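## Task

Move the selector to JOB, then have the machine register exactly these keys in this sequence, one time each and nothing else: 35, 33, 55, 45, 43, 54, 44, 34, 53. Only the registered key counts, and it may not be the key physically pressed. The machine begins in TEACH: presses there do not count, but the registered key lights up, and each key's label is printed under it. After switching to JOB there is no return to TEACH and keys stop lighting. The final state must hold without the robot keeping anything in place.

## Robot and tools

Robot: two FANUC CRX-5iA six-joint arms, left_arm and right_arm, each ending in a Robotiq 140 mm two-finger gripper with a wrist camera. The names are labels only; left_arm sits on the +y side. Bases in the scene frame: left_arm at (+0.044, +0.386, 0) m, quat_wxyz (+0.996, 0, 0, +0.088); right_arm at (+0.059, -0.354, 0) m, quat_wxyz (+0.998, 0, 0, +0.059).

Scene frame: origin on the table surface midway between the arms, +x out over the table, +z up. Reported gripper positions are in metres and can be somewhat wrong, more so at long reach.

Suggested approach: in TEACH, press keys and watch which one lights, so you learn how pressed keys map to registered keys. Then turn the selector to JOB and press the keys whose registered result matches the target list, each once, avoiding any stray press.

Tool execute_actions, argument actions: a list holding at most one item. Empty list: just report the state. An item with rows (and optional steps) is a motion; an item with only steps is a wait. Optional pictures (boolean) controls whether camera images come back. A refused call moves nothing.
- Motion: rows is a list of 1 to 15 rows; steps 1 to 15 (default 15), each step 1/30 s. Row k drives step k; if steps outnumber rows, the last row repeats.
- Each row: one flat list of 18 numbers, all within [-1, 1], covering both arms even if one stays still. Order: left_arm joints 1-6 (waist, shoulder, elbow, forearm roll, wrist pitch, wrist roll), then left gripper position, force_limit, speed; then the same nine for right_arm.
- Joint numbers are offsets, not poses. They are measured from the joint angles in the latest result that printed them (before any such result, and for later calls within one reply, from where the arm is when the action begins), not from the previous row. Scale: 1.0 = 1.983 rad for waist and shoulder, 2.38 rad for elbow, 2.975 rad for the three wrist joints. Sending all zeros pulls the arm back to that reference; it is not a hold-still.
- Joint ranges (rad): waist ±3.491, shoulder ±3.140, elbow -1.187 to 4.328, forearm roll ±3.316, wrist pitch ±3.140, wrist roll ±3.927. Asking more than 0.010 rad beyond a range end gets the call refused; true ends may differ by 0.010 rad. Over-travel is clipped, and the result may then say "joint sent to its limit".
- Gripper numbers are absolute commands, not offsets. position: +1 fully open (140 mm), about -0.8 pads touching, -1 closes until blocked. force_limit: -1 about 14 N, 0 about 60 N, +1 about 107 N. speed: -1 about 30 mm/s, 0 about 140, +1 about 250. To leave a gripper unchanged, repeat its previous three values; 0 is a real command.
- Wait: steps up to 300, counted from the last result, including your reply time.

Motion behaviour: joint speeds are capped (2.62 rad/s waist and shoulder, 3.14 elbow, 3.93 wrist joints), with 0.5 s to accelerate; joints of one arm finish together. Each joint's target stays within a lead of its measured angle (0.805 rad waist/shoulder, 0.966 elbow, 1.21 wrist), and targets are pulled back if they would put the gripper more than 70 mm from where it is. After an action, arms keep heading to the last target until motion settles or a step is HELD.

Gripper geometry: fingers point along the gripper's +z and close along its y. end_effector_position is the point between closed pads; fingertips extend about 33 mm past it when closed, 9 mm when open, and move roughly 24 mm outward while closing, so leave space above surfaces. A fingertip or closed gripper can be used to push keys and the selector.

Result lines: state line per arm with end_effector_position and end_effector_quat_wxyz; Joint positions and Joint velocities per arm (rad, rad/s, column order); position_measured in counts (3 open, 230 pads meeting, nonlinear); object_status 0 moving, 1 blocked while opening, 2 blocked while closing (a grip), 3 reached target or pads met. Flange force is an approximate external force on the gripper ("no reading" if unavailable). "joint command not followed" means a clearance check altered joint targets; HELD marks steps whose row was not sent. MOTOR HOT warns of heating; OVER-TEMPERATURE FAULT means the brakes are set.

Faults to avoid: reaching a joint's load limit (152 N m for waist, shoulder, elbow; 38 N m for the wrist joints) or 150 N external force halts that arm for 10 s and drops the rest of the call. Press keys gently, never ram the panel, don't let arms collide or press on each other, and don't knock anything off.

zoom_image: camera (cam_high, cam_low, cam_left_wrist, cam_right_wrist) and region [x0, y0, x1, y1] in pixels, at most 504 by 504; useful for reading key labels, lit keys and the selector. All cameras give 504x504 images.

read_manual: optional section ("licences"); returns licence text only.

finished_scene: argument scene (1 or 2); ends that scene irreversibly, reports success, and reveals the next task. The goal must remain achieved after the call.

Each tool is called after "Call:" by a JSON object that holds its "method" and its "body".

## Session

Call:
{"method": "execute_actions", "body": {"actions": []}}

Scene clock: 0.00 s of 4800.00 s.
left_arm: end_effector_position=(+0.9323, +0.4319, +0.2916) position_measured=3 object_status=3 end_effector_quat_wxyz=(+0.193, +0.608, +0.280, +0.717) | right_arm: end_effector_position=(+0.5556, -0.2943, +0.2703) position_measured=3 object_status=3 end_effector_quat_wxyz=(-0.000, +0.998, +0.061, -0.002)
Joint positions: left_arm=[ 0.04   0.516 -0.194 -0.067  0.814  2.317] | right_arm=[ 0.264  0.137  0.22  -0.002 -1.658  1.311]
Joint velocities: left_arm=[ 0.    -0.001 -0.     0.    -0.     0.   ] | right_arm=[ 0.001 -0.001  0.001  0.     0.001  0.   ]
Flange force (N, the push that the arm receives, along the gripper's own x y z axes): no reading
camera_calibration (this result's frames):
cam_left_wrist: T_world_to_cam=[[-0.0189244, -0.617025, 0.786716, 0.0489438], [-0.106493, -0.781137, -0.615211, 0.629916], [0.994133, -0.0954223, -0.0509263, -0.687376], [0, 0, 0, 1]] pos_world=[0.751351, 0.45666, 0.314021]
cam_right_wrist: T_world_to_cam=[[0.150973, -0.988017, -0.032077, -0.365323], [-0.945247, -0.153783, 0.287853, 0.417276], [-0.289337, -0.0131374, -0.957137, 0.608857], [0, 0, 0, 1]] pos_world=[0.625748, -0.288776, 0.450927]

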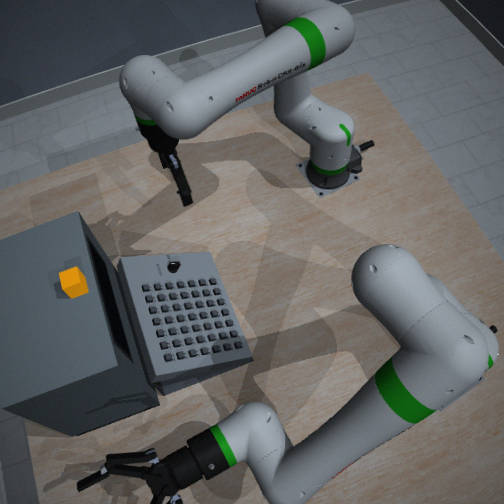

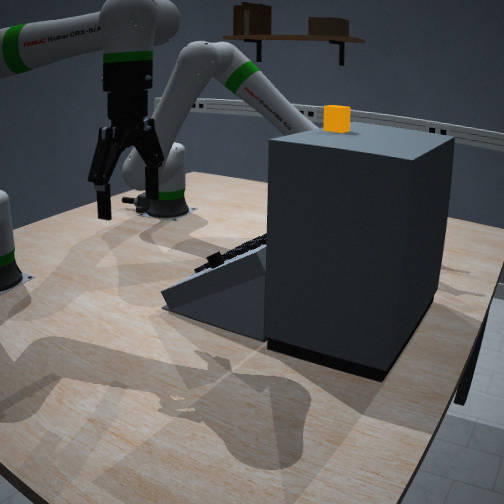

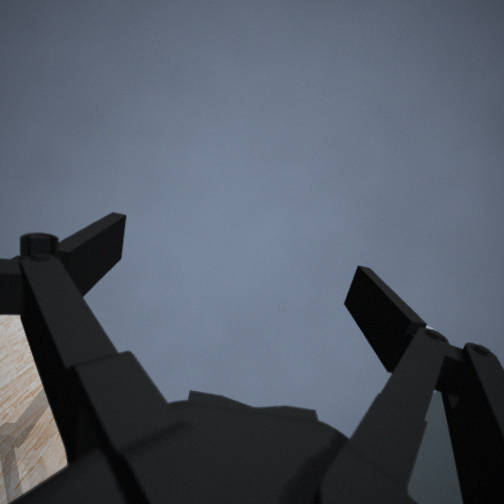

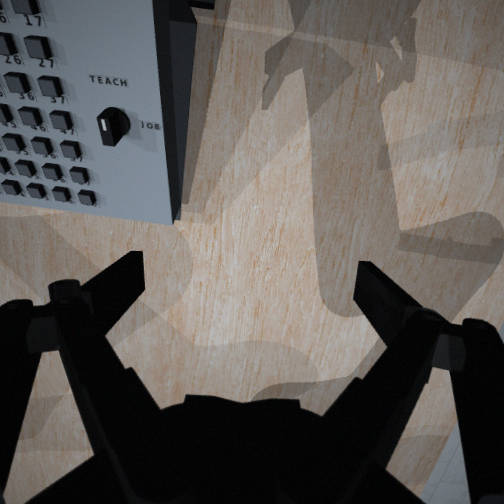

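Call:
{"method": "zoom_image", "body": {"camera": "cam_high", "region": [105, 240, 265, 400]}}

Call:
{"method": "zoom_image", "body": {"camera": "cam_low", "region": [150, 220, 290, 350]}}

Region (105, 240, 265, 400) of cam_high's 504x504 image, scaled by 3.150, with more detail than that image has.

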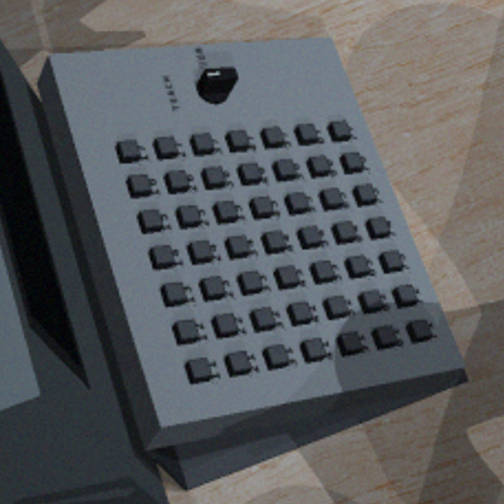

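Region (150, 220, 290, 350) of cam_low's 504x504 image, scaled by 3.600, with more detail than that image has; it fills the top 468 rows of this view, and the rest is white.

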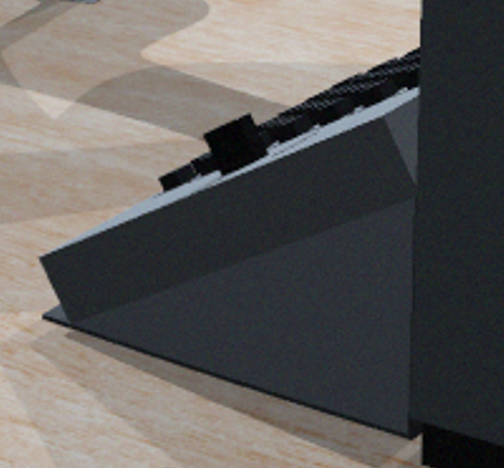

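Call:
{"method": "execute_actions", "body": {"actions": [{"rows": [[0,0,0,0,0,0,1,0,0,0.33101,0.03122,-0.1605,0.18407,0.22642,-0.34114,-1,0,0.5]], "steps": 15}], "pictures": false}}

Call:
{"method": "execute_actions", "body": {"actions": [{"steps": 25}]}}

Scene clock: 88.60 s of 4800.00 s.
left_arm: end_effector_position=(+0.9323, +0.4319, +0.2916) position_measured=3 object_status=3 end_effector_quat_wxyz=(+0.193, +0.608, +0.280, +0.717) | right_arm: end_effector_position=(+0.6112, -0.1656, +0.2225) position_measured=147 object_status=0 end_effector_quat_wxyz=(+0.061, +0.989, -0.002, +0.132)
Joint positions: left_arm=[ 0.04   0.516 -0.194 -0.067  0.814  2.317] | right_arm=[ 0.595  0.168  0.028  0.275 -1.318  0.799]
Joint velocities: left_arm=[-0.001  0.    -0.     0.     0.003  0.001] | right_arm=[ 0.768  0.071 -0.447  0.637  0.781 -1.182]
Flange force (N, the push that the arm receives, along the gripper's own x y z axes): left_arm=[-0.8 -1.4 1.4] | right_arm=[3.1 -6.1 2.8]
Steps of this call (steps 1 to 90: nothing new was sent; then 85.10 s passed at rest; steps 91 to 105: all 15 steps of this action). Readings (joint positions | what the end effector reports):
91: left_arm=[0.040 0.516 -0.194 -0.067 0.814 2.317] | right_arm=[0.264 0.137 0.220 -0.001 -1.657 1.311] | left_arm position_measured=3 object_status=3 | right_arm position_measured=3 object_status=0
92: left_arm=[0.040 0.516 -0.194 -0.067 0.814 2.317] | right_arm=[0.268 0.137 0.218 0.002 -1.653 1.305] | left_arm position_measured=3 object_status=3 | right_arm position_measured=10 object_status=0
94: left_arm=[0.040 0.516 -0.194 -0.067 0.814 2.317] | right_arm=[0.292 0.139 0.204 0.023 -1.628 1.267] | left_arm position_measured=3 object_status=3 | right_arm position_measured=31 object_status=0
98: left_arm=[0.040 0.516 -0.194 -0.067 0.814 2.317] | right_arm=[0.401 0.150 0.141 0.113 -1.517 1.099] | left_arm position_measured=3 object_status=3 | right_arm position_measured=73 object_status=0
105: the state above

Scene clock: 89.43 s of 4800.00 s.
left_arm: end_effector_position=(+0.9323, +0.4319, +0.2916) position_measured=3 object_status=3 end_effector_quat_wxyz=(+0.193, +0.608, +0.280, +0.717) | right_arm: end_effector_position=(+0.5931, +0.0301, +0.1915) position_measured=233 object_status=3 end_effector_quat_wxyz=(-0.003, +0.965, +0.009, +0.263)
Joint positions: left_arm=[ 0.04   0.516 -0.194 -0.067  0.814  2.317] | right_arm=[ 0.92   0.199 -0.162  0.546 -0.984  0.296]
Joint velocities: left_arm=[ 0.    -0.001  0.    -0.     0.002 -0.001] | right_arm=[ 0.     0.    -0.001  0.     0.     0.   ]
Flange force (N, the push that the arm receives, along the gripper's own x y z axes): left_arm=[-3.5 -2.1 3.6] | right_arm=[-2.4 -1.0 -1.0]
Steps of this call (steps 1 to 25: the robot went on to your last target). Readings (joint positions | what the end effector reports):
1: left_arm=[0.040 0.516 -0.194 -0.067 0.814 2.317] | right_arm=[0.621 0.170 0.013 0.296 -1.291 0.759] | left_arm position_measured=3 object_status=3 | right_arm position_measured=157 object_status=0
2: left_arm=[0.040 0.516 -0.194 -0.067 0.814 2.317] | right_arm=[0.646 0.173 -0.002 0.317 -1.265 0.720] | left_arm position_measured=3 object_status=3 | right_arm position_measured=168 object_status=0
4: left_arm=[0.040 0.516 -0.194 -0.067 0.814 2.317] | right_arm=[0.695 0.177 -0.031 0.358 -1.215 0.644] | left_arm position_measured=3 object_status=3 | right_arm position_measured=189 object_status=0
8: left_arm=[0.040 0.516 -0.194 -0.067 0.814 2.317] | right_arm=[0.789 0.186 -0.085 0.437 -1.119 0.499] | left_arm position_measured=3 object_status=3 | right_arm position_measured=231 object_status=0
25: the state above
camera_calibration (this result's frames):
cam_left_wrist: T_world_to_cam=[[-0.0189246, -0.617025, 0.786716, 0.0489439], [-0.106493, -0.781137, -0.615211, 0.629916], [0.994133, -0.0954224, -0.0509262, -0.687376], [0, 0, 0, 1]] pos_world=[0.751351, 0.456659, 0.314021]
cam_right_wrist: T_world_to_cam=[[0.0609128, -0.998059, -0.0129893, -0.00298309], [-0.968656, -0.0559686, -0.242018, 0.637782], [0.240821, 0.0273241, -0.970185, 0.235356], [0, 0, 0, 1]] pos_world=[0.561295, 0.0262876, 0.382655]

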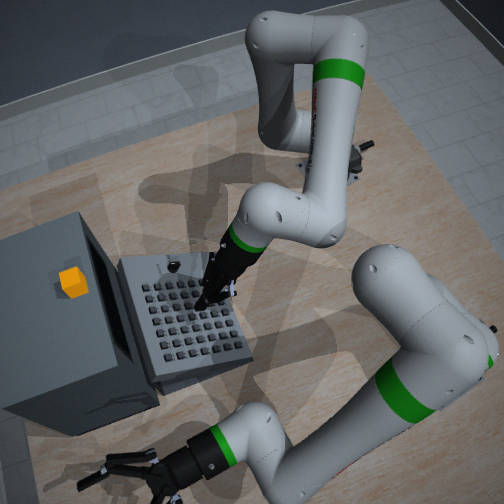

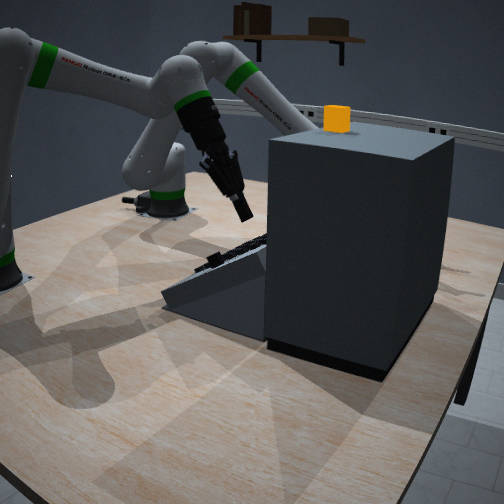

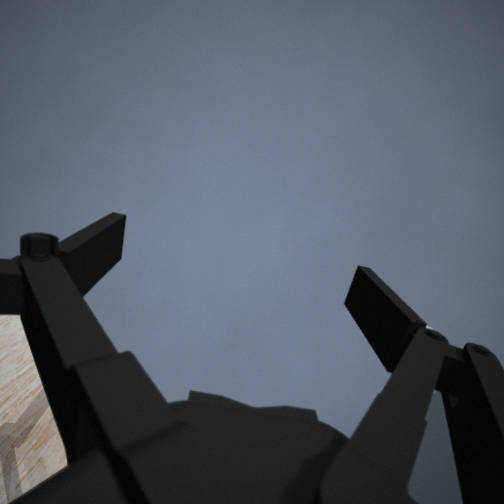

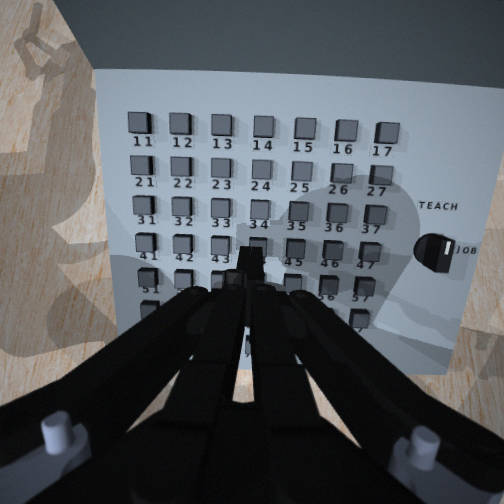

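Call:
{"method": "zoom_image", "body": {"camera": "cam_right_wrist", "region": [120, 100, 280, 300]}}

Call:
{"method": "zoom_image", "body": {"camera": "cam_right_wrist", "region": [240, 100, 410, 310]}}

Region (120, 100, 280, 300) of cam_right_wrist's 504x504 image, scaled by 2.520, with more detail than that image has; it fills the left 403 columns of this view, and the rest is white.

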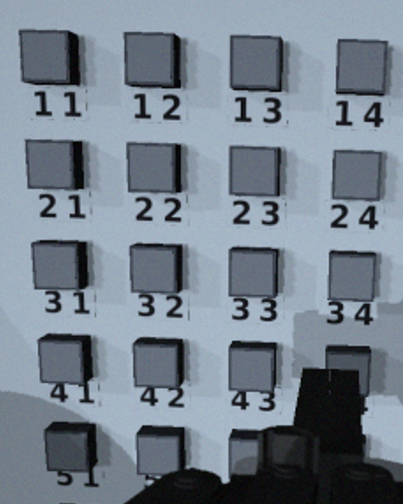

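Region (240, 100, 410, 310) of cam_right_wrist's 504x504 image, scaled by 2.400, with more detail than that image has; it fills the left 408 columns of this view, and the rest is white.

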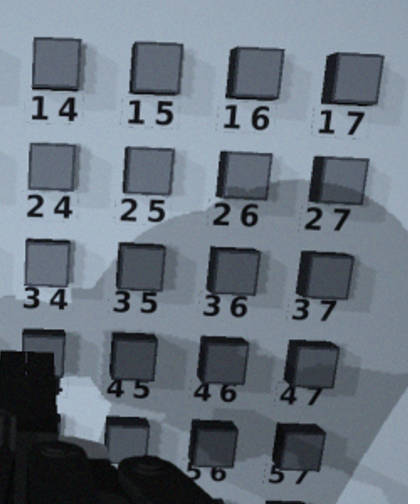

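Call:
{"method": "zoom_image", "body": {"camera": "cam_right_wrist", "region": [120, 105, 200, 185]}}

Call:
{"method": "zoom_image", "body": {"camera": "cam_right_wrist", "region": [325, 110, 405, 190]}}

Call:
{"method": "zoom_image", "body": {"camera": "cam_right_wrist", "region": [125, 220, 205, 300]}}

Call:
{"method": "zoom_image", "body": {"camera": "cam_right_wrist", "region": [310, 228, 390, 308]}}

Call:
{"method": "zoom_image", "body": {"camera": "cam_right_wrist", "region": [205, 190, 315, 300]}}

Region (120, 105, 200, 185) of cam_right_wrist's 504x504 image, scaled by 6.300, with more detail than that image has.

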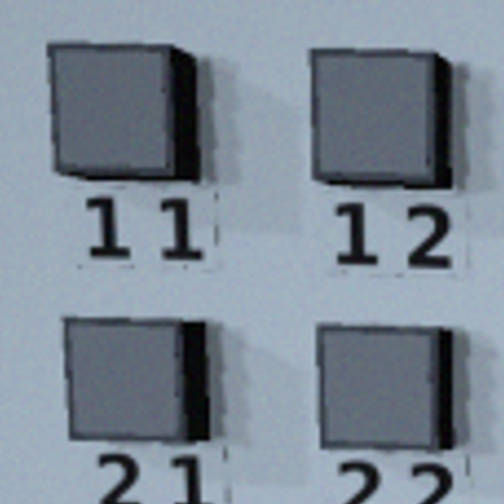

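Region (325, 110, 405, 190) of cam_right_wrist's 504x504 image, scaled by 6.300, with more detail than that image has.

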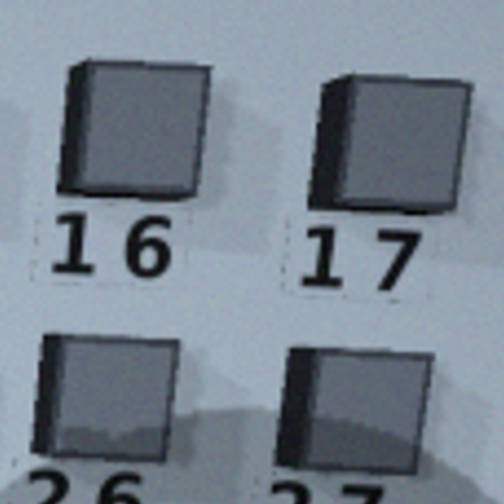

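Region (125, 220, 205, 300) of cam_right_wrist's 504x504 image, scaled by 6.300, with more detail than that image has.

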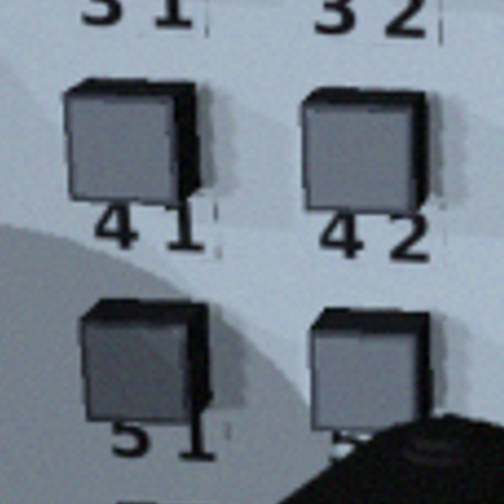

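Region (310, 228, 390, 308) of cam_right_wrist's 504x504 image, scaled by 6.300, with more detail than that image has.

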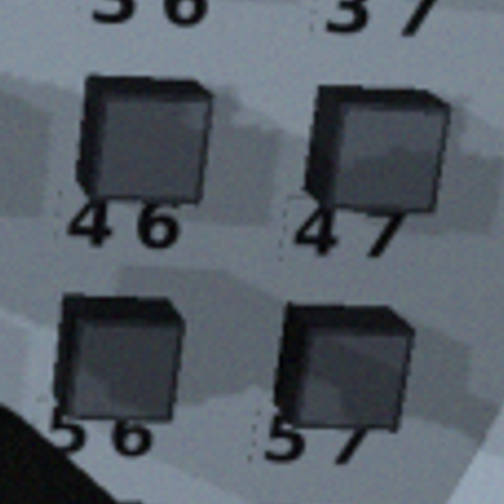

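Region (205, 190, 315, 300) of cam_right_wrist's 504x504 image, scaled by 4.582, with more detail than that image has.

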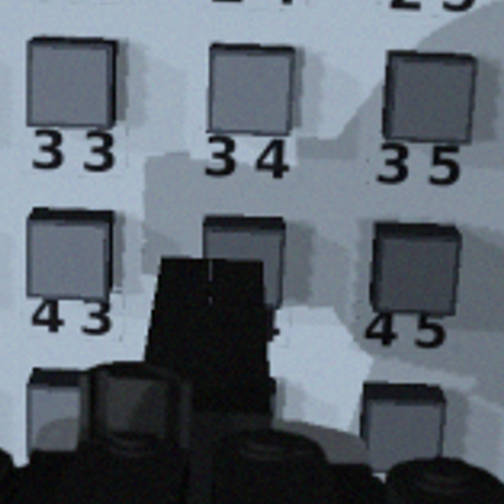

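Call:
{"method": "execute_actions", "body": {"actions": [{"rows": [[0,0,0,0,0,0,1,0,0,-0.017,0.01679,-0.01273,0.00536,0.02377,-0.00245,-1,0,0.5]], "steps": 14}]}}

Call:
{"method": "zoom_image", "body": {"camera": "cam_low", "region": [200, 200, 280, 280]}}

Call:
{"method": "zoom_image", "body": {"camera": "cam_right_wrist", "region": [100, 190, 200, 290]}}

Call:
{"method": "zoom_image", "body": {"camera": "cam_right_wrist", "region": [310, 195, 410, 295]}}

Call:
{"method": "zoom_image", "body": {"camera": "cam_right_wrist", "region": [190, 185, 320, 295]}}

Scene clock: 200.77 s of 4800.00 s.
left_arm: end_effector_position=(+0.9323, +0.4319, +0.2916) position_measured=3 object_status=3 end_effector_quat_wxyz=(+0.193, +0.608, +0.280, +0.717) | right_arm: end_effector_position=(+0.6085, +0.0252, +0.1630) position_measured=233 object_status=3 end_effector_quat_wxyz=(-0.003, +0.965, +0.009, +0.263)
Joint positions: left_arm=[ 0.04   0.516 -0.194 -0.067  0.814  2.317] | right_arm=[ 0.886  0.232 -0.192  0.562 -0.913  0.289]
Joint velocities: left_arm=[ 0.    -0.001  0.003 -0.    -0.     0.003] | right_arm=[-0.001  0.001 -0.001 -0.001 -0.     0.   ]
Flange force (N, the push that the arm receives, along the gripper's own x y z axes): left_arm=[-4.2 -1.7 1.3] | right_arm=[-2.3 -1.0 0.6]
Steps of this call (steps 1 to 15: the robot went on to your last target; steps 16 to 90: nothing new was sent; then 107.87 s passed at rest; steps 91 to 104: all 14 steps of this action). Readings (joint positions | what the end effector reports):
91: left_arm=[0.040 0.516 -0.194 -0.067 0.814 2.317] | right_arm=[0.920 0.199 -0.162 0.546 -0.983 0.296] | left_arm position_measured=3 object_status=3 | right_arm position_measured=233 object_status=3
92: left_arm=[0.040 0.516 -0.194 -0.067 0.814 2.317] | right_arm=[0.917 0.202 -0.164 0.548 -0.977 0.295] | left_arm position_measured=3 object_status=3 | right_arm position_measured=233 object_status=3
94: left_arm=[0.040 0.516 -0.194 -0.067 0.814 2.317] | right_arm=[0.901 0.218 -0.179 0.555 -0.943 0.292] | left_arm position_measured=3 object_status=3 | right_arm position_measured=233 object_status=3
98: left_arm=[0.040 0.516 -0.194 -0.067 0.814 2.317] | right_arm=[0.887 0.232 -0.192 0.562 -0.914 0.289] | left_arm position_measured=3 object_status=3 | right_arm position_measured=233 object_status=3
104: the state above
camera_calibration (this result's frames):
cam_left_wrist: T_world_to_cam=[[-0.0189245, -0.617025, 0.786716, 0.048944], [-0.106493, -0.781137, -0.615211, 0.629916], [0.994133, -0.0954223, -0.0509263, -0.687376], [0, 0, 0, 1]] pos_world=[0.751351, 0.45666, 0.314021]
cam_right_wrist: T_world_to_cam=[[0.0614247, -0.998019, -0.0135963, -0.00935643], [-0.968964, -0.0563574, -0.240691, 0.645444], [0.239448, 0.0279587, -0.970507, 0.205082], [0, 0, 0, 1]] pos_world=[0.57688, 0.0213038, 0.354259]

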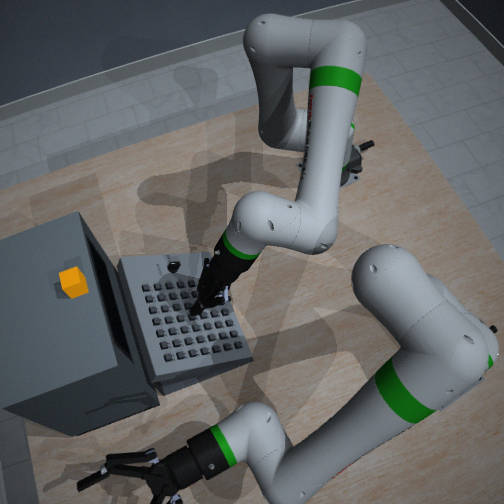

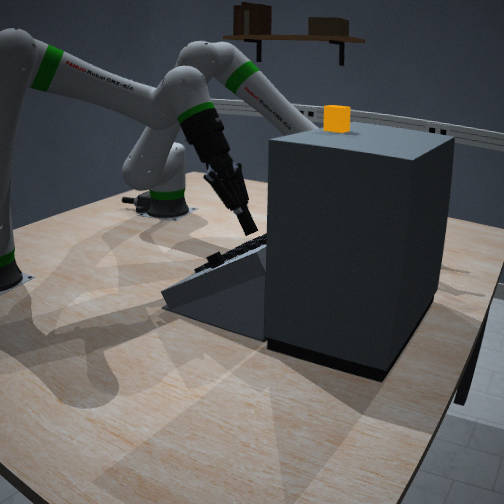

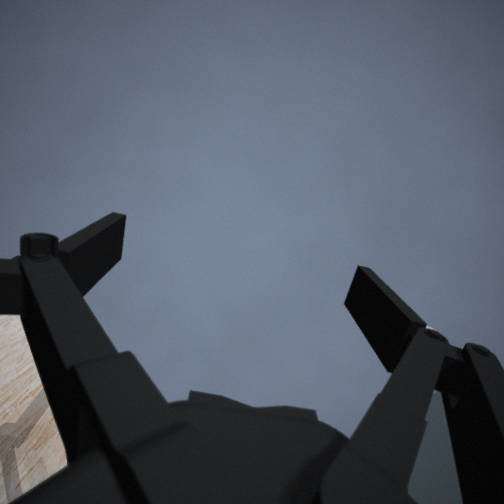

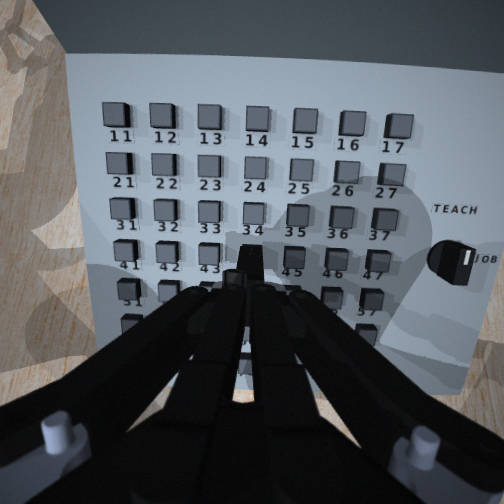

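Region (200, 200, 280, 280) of cam_low's 504x504 image, scaled by 6.300, with more detail than that image has.

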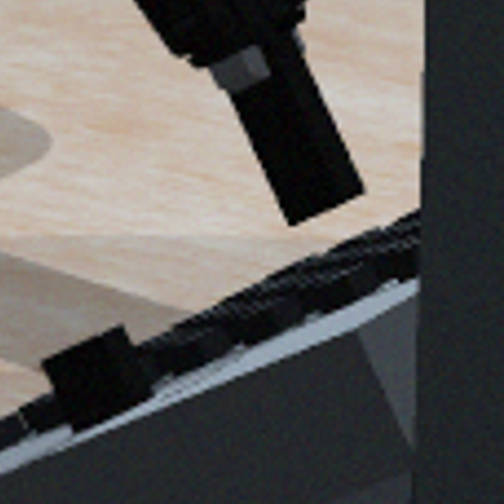

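Region (100, 190, 200, 290) of cam_right_wrist's 504x504 image, scaled by 5.040, with more detail than that image has.

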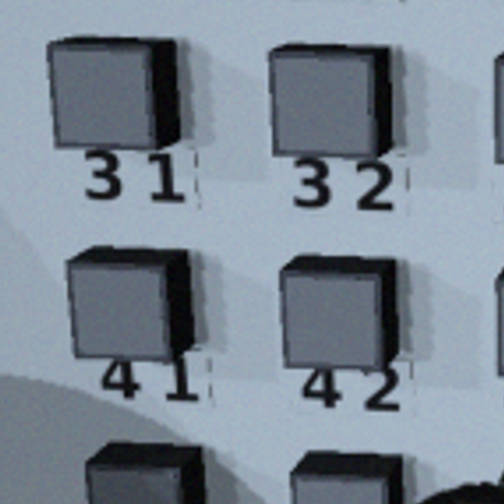

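Region (310, 195, 410, 295) of cam_right_wrist's 504x504 image, scaled by 5.040, with more detail than that image has.

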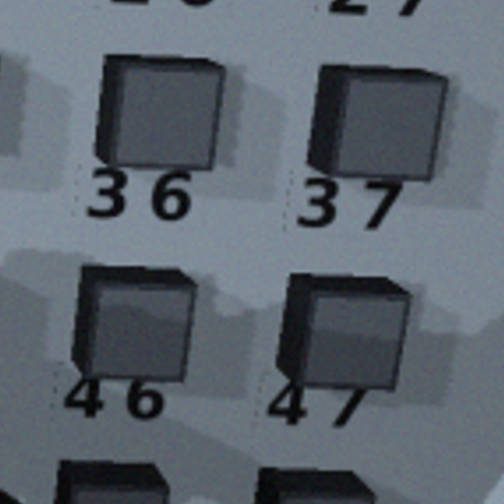

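Region (190, 185, 320, 295) of cam_right_wrist's 504x504 image, scaled by 3.877, with more detail than that image has; it fills the top 426 rows of this view, and the rest is white.

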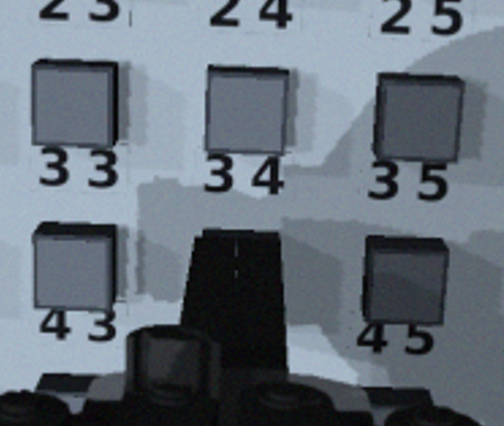

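Call:
{"method": "zoom_image", "body": {"camera": "cam_right_wrist", "region": [95, 95, 185, 185]}}

Call:
{"method": "zoom_image", "body": {"camera": "cam_right_wrist", "region": [330, 102, 420, 192]}}

Call:
{"method": "zoom_image", "body": {"camera": "cam_low", "region": [230, 215, 275, 260]}}

Region (95, 95, 185, 185) of cam_right_wrist's 504x504 image, scaled by 5.600, with more detail than that image has.

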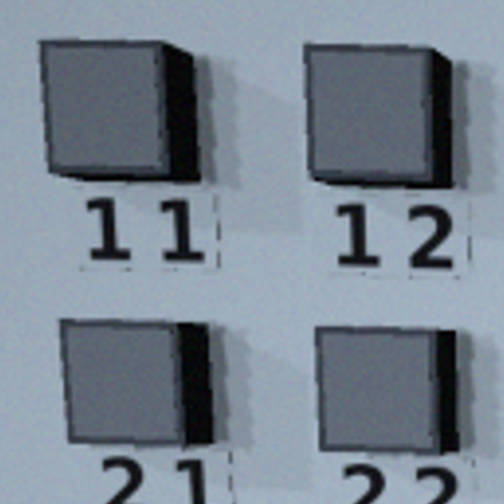

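Region (330, 102, 420, 192) of cam_right_wrist's 504x504 image, scaled by 5.600, with more detail than that image has.

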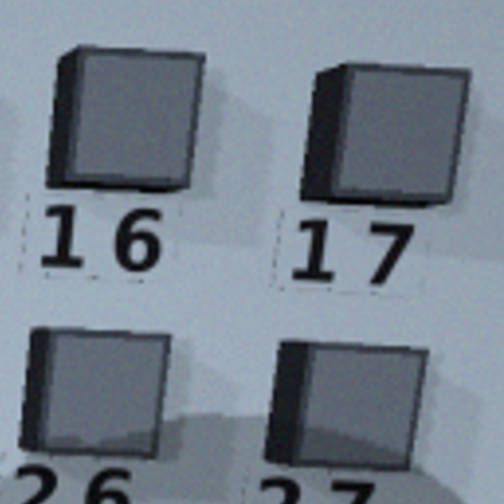

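Region (230, 215, 275, 260) of cam_low's 504x504 image, scaled by 11.200, with more detail than that image has.

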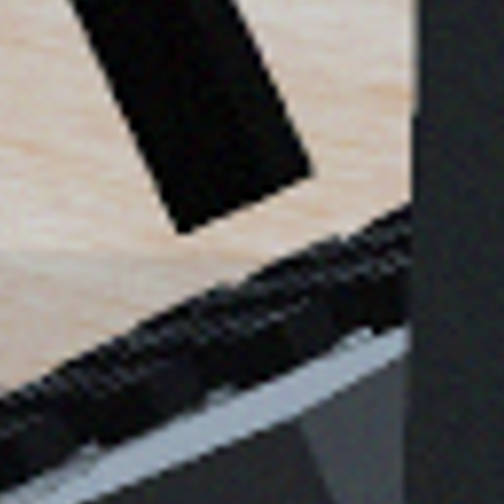

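Call:
{"method": "execute_actions", "body": {"actions": [{"rows": [[0,0,0,0,0,0,1,0,0,-0.00661,0.00871,-0.00147,0.00206,0.00804,-0.0004,-1,0,0.5]], "steps": 10}]}}

Call:
{"method": "zoom_image", "body": {"camera": "cam_low", "region": [230, 215, 275, 260]}}

Call:
{"method": "execute_actions", "body": {"actions": [{"rows": [[0,0,0,0,0,0,1,0,0,-0.00091,0.00143,-0.00038,0.00041,0.00136,-0.00026,-1,0,0.5]], "steps": 8}], "pictures": false}}

Call:
{"method": "execute_actions", "body": {"actions": [{"rows": [[0,0,0,0,0,0,1,0,0,-0.00068,0.00107,-0.00029,0.00031,0.00102,-0.00019,-1,0,0.5]], "steps": 8}]}}

Call:
{"method": "zoom_image", "body": {"camera": "cam_low", "region": [230, 215, 275, 260]}}

Scene clock: 321.10 s of 4800.00 s.
left_arm: end_effector_position=(+0.9323, +0.4319, +0.2916) position_measured=3 object_status=3 end_effector_quat_wxyz=(+0.193, +0.608, +0.280, +0.717) | right_arm: end_effector_position=(+0.6155, +0.0246, +0.1533) position_measured=233 object_status=3 end_effector_quat_wxyz=(-0.003, +0.965, +0.009, +0.263)
Joint positions: left_arm=[ 0.04   0.516 -0.194 -0.067  0.814  2.317] | right_arm=[ 0.873  0.249 -0.195  0.568 -0.889  0.287]
Joint velocities: left_arm=[ 0.002  0.     0.002  0.    -0.001 -0.001] | right_arm=[-0.001 -0.    -0.001 -0.     0.     0.   ]
Flange force (N, the push that the arm receives, along the gripper's own x y z axes): left_arm=[-3.0 -1.3 1.1] | right_arm=[2.0 -3.0 3.2]
Steps of this call (steps 1 to 15: the robot went on to your last target; steps 16 to 90: nothing new was sent; then 117.00 s passed at rest; steps 91 to 100: all 10 steps of this action). Readings (joint positions | what the end effector reports):
91: left_arm=[0.040 0.516 -0.194 -0.067 0.814 2.317] | right_arm=[0.886 0.232 -0.192 0.562 -0.913 0.288] | left_arm position_measured=3 object_status=3 | right_arm position_measured=233 object_status=3
92: left_arm=[0.040 0.516 -0.194 -0.067 0.814 2.317] | right_arm=[0.883 0.236 -0.193 0.563 -0.907 0.288] | left_arm position_measured=3 object_status=3 | right_arm position_measured=233 object_status=3
94: left_arm=[0.040 0.516 -0.194 -0.067 0.814 2.317] | right_arm=[0.875 0.247 -0.195 0.567 -0.893 0.288] | left_arm position_measured=3 object_status=3 | right_arm position_measured=233 object_status=3
98: left_arm=[0.040 0.516 -0.194 -0.067 0.814 2.317] | right_arm=[0.873 0.249 -0.195 0.568 -0.889 0.287] | left_arm position_measured=3 object_status=3 | right_arm position_measured=233 object_status=3
100: the state above
camera_calibration (this result's frames):
cam_left_wrist: T_world_to_cam=[[-0.0189245, -0.617025, 0.786716, 0.048944], [-0.106493, -0.781137, -0.615211, 0.629916], [0.994133, -0.0954223, -0.0509261, -0.687376], [0, 0, 0, 1]] pos_world=[0.751351, 0.45666, 0.314021]
cam_right_wrist: T_world_to_cam=[[0.0615041, -0.998013, -0.0136733, -0.0106087], [-0.968997, -0.0564203, -0.240545, 0.649879], [0.239296, 0.0280439, -0.970542, 0.194018], [0, 0, 0, 1]] pos_world=[0.583955, 0.0206377, 0.344483]

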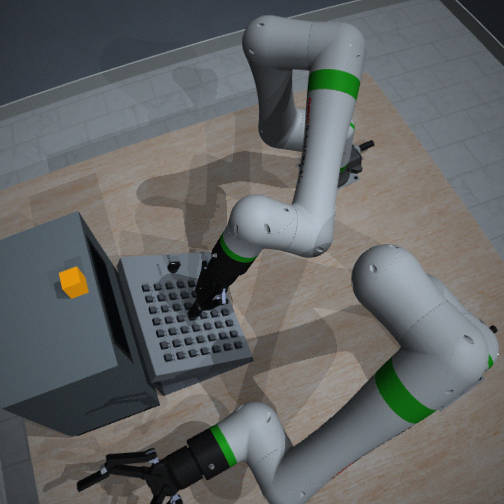

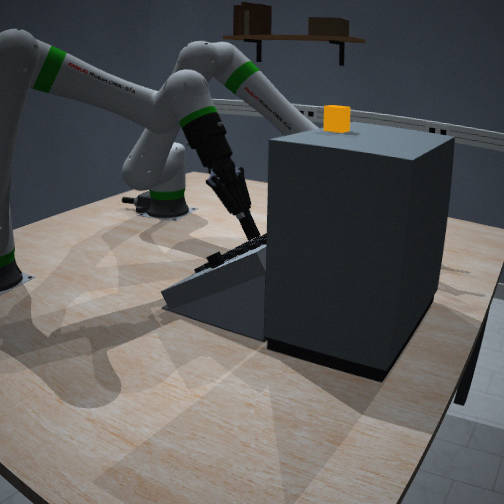

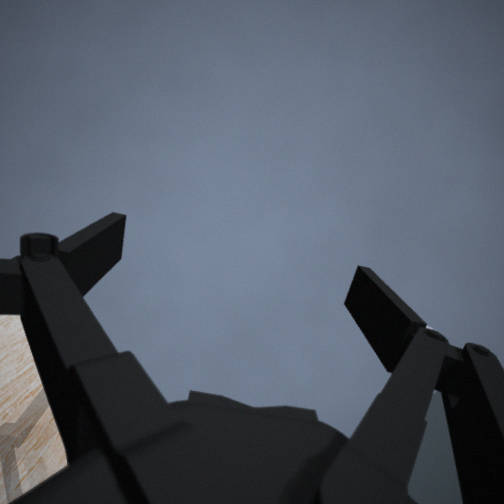

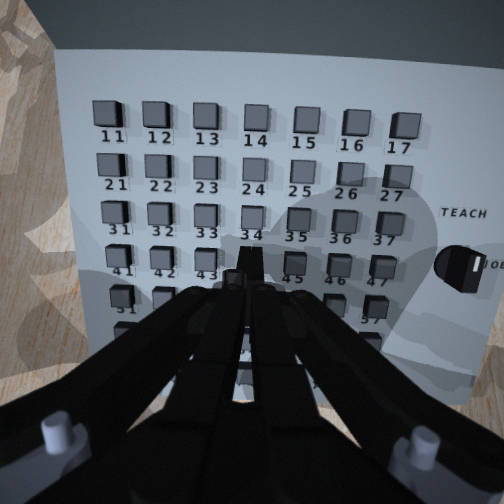

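Region (230, 215, 275, 260) of cam_low's 504x504 image, scaled by 11.200, with more detail than that image has.

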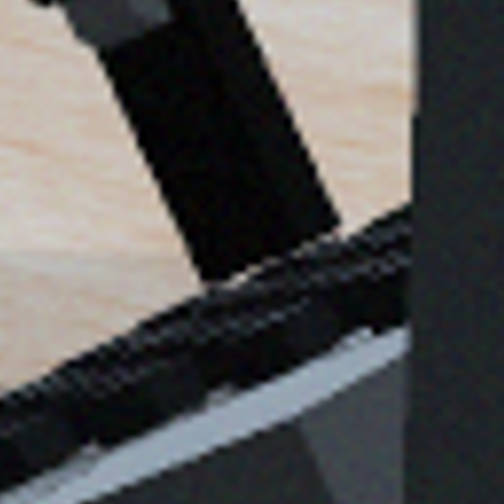

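Scene clock: 321.37 s of 4800.00 s.
left_arm: end_effector_position=(+0.9323, +0.4319, +0.2916) position_measured=3 object_status=3 end_effector_quat_wxyz=(+0.193, +0.608, +0.280, +0.717) | right_arm: end_effector_position=(+0.6165, +0.0246, +0.1515) position_measured=233 object_status=3 end_effector_quat_wxyz=(-0.003, +0.965, +0.009, +0.263)
Joint positions: left_arm=[ 0.04   0.516 -0.194 -0.067  0.814  2.317] | right_arm=[ 0.872  0.252 -0.196  0.569 -0.885  0.287]
Joint velocities: left_arm=[-0.001 -0.     0.001  0.    -0.002  0.   ] | right_arm=[-0.001  0.    -0.002 -0.     0.    -0.   ]
Flange force (N, the push that the arm receives, along the gripper's own x y z axes): left_arm=[-1.3 -1.7 3.0] | right_arm=[-2.1 -1.5 0.2]
Steps of this call (steps 1 to 8: all 8 steps of this action). Readings (joint positions | what the end effector reports):
1: left_arm=[0.040 0.516 -0.194 -0.067 0.814 2.317] | right_arm=[0.873 0.249 -0.195 0.568 -0.889 0.287] | left_arm position_measured=3 object_status=3 | right_arm position_measured=233 object_status=3
2: left_arm=[0.040 0.516 -0.194 -0.067 0.814 2.317] | right_arm=[0.872 0.250 -0.196 0.569 -0.887 0.287] | left_arm position_measured=3 object_status=3 | right_arm position_measured=233 object_status=3
4: left_arm=[0.040 0.516 -0.194 -0.067 0.814 2.317] | right_arm=[0.872 0.252 -0.196 0.569 -0.886 0.287] | left_arm position_measured=3 object_status=3 | right_arm position_measured=233 object_status=3
8: the state above

Scene clock: 321.63 s of 4800.00 s.
left_arm: end_effector_position=(+0.9323, +0.4319, +0.2916) position_measured=3 object_status=3 end_effector_quat_wxyz=(+0.193, +0.608, +0.280, +0.717) | right_arm: end_effector_position=(+0.6172, +0.0245, +0.1502) position_measured=233 object_status=3 end_effector_quat_wxyz=(-0.003, +0.965, +0.009, +0.263)
Joint positions: left_arm=[ 0.04   0.516 -0.194 -0.067  0.814  2.317] | right_arm=[ 0.87   0.254 -0.197  0.57  -0.882  0.286]
Joint velocities: left_arm=[-0.001 -0.     0.    -0.    -0.     0.001] | right_arm=[-0.     0.001 -0.002 -0.     0.     0.   ]
Flange force (N, the push that the arm receives, along the gripper's own x y z axes): left_arm=[-3.3 -2.1 2.3] | right_arm=[-2.3 -0.9 1.5]
Steps of this call (steps 1 to 8: all 8 steps of this action). Readings (joint positions | what the end effector reports):
1: left_arm=[0.040 0.516 -0.194 -0.067 0.814 2.317] | right_arm=[0.871 0.252 -0.196 0.569 -0.885 0.287] | left_arm position_measured=3 object_status=3 | right_arm position_measured=233 object_status=3
2: left_arm=[0.040 0.516 -0.194 -0.067 0.814 2.317] | right_arm=[0.871 0.253 -0.197 0.570 -0.884 0.286] | left_arm position_measured=3 object_status=3 | right_arm position_measured=233 object_status=3
4: left_arm=[0.040 0.516 -0.194 -0.067 0.814 2.317] | right_arm=[0.870 0.254 -0.197 0.570 -0.883 0.286] | left_arm position_measured=3 object_status=3 | right_arm position_measured=233 object_status=3
8: the state above
camera_calibration (this result's frames):
cam_left_wrist: T_world_to_cam=[[-0.0189247, -0.617025, 0.786716, 0.0489441], [-0.106493, -0.781137, -0.615211, 0.629916], [0.994133, -0.0954225, -0.0509261, -0.687376], [0, 0, 0, 1]] pos_world=[0.751351, 0.456659, 0.314021]
cam_right_wrist: T_world_to_cam=[[0.0615698, -0.998008, -0.0137271, -0.010809], [-0.969016, -0.0564738, -0.240457, 0.650804], [0.239203, 0.0281067, -0.970563, 0.190735], [0, 0, 0, 1]] pos_world=[0.58568, 0.020605, 0.341462]

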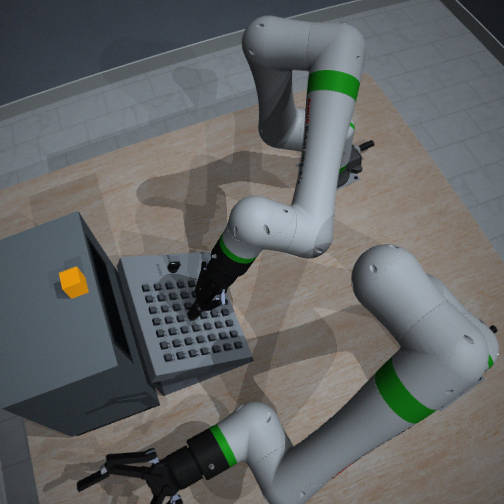

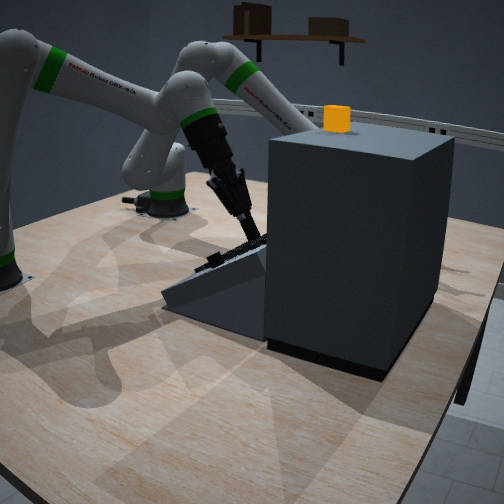

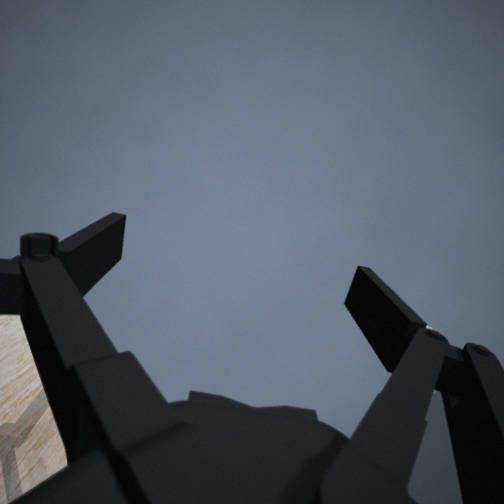

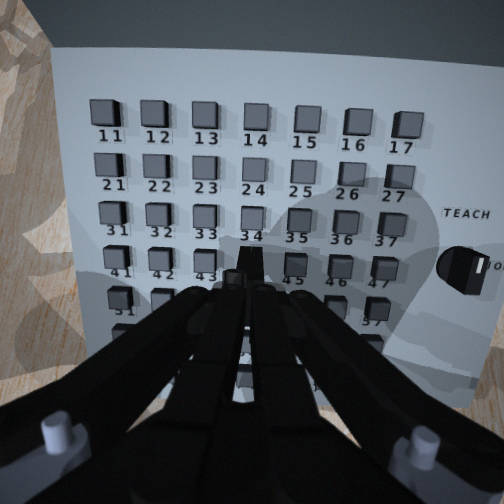

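Region (230, 215, 275, 260) of cam_low's 504x504 image, scaled by 11.200, with more detail than that image has.

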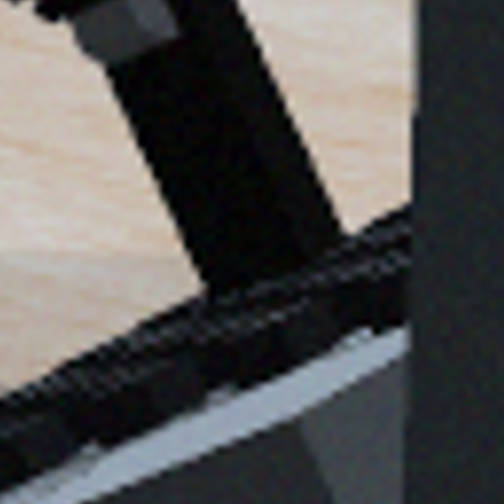

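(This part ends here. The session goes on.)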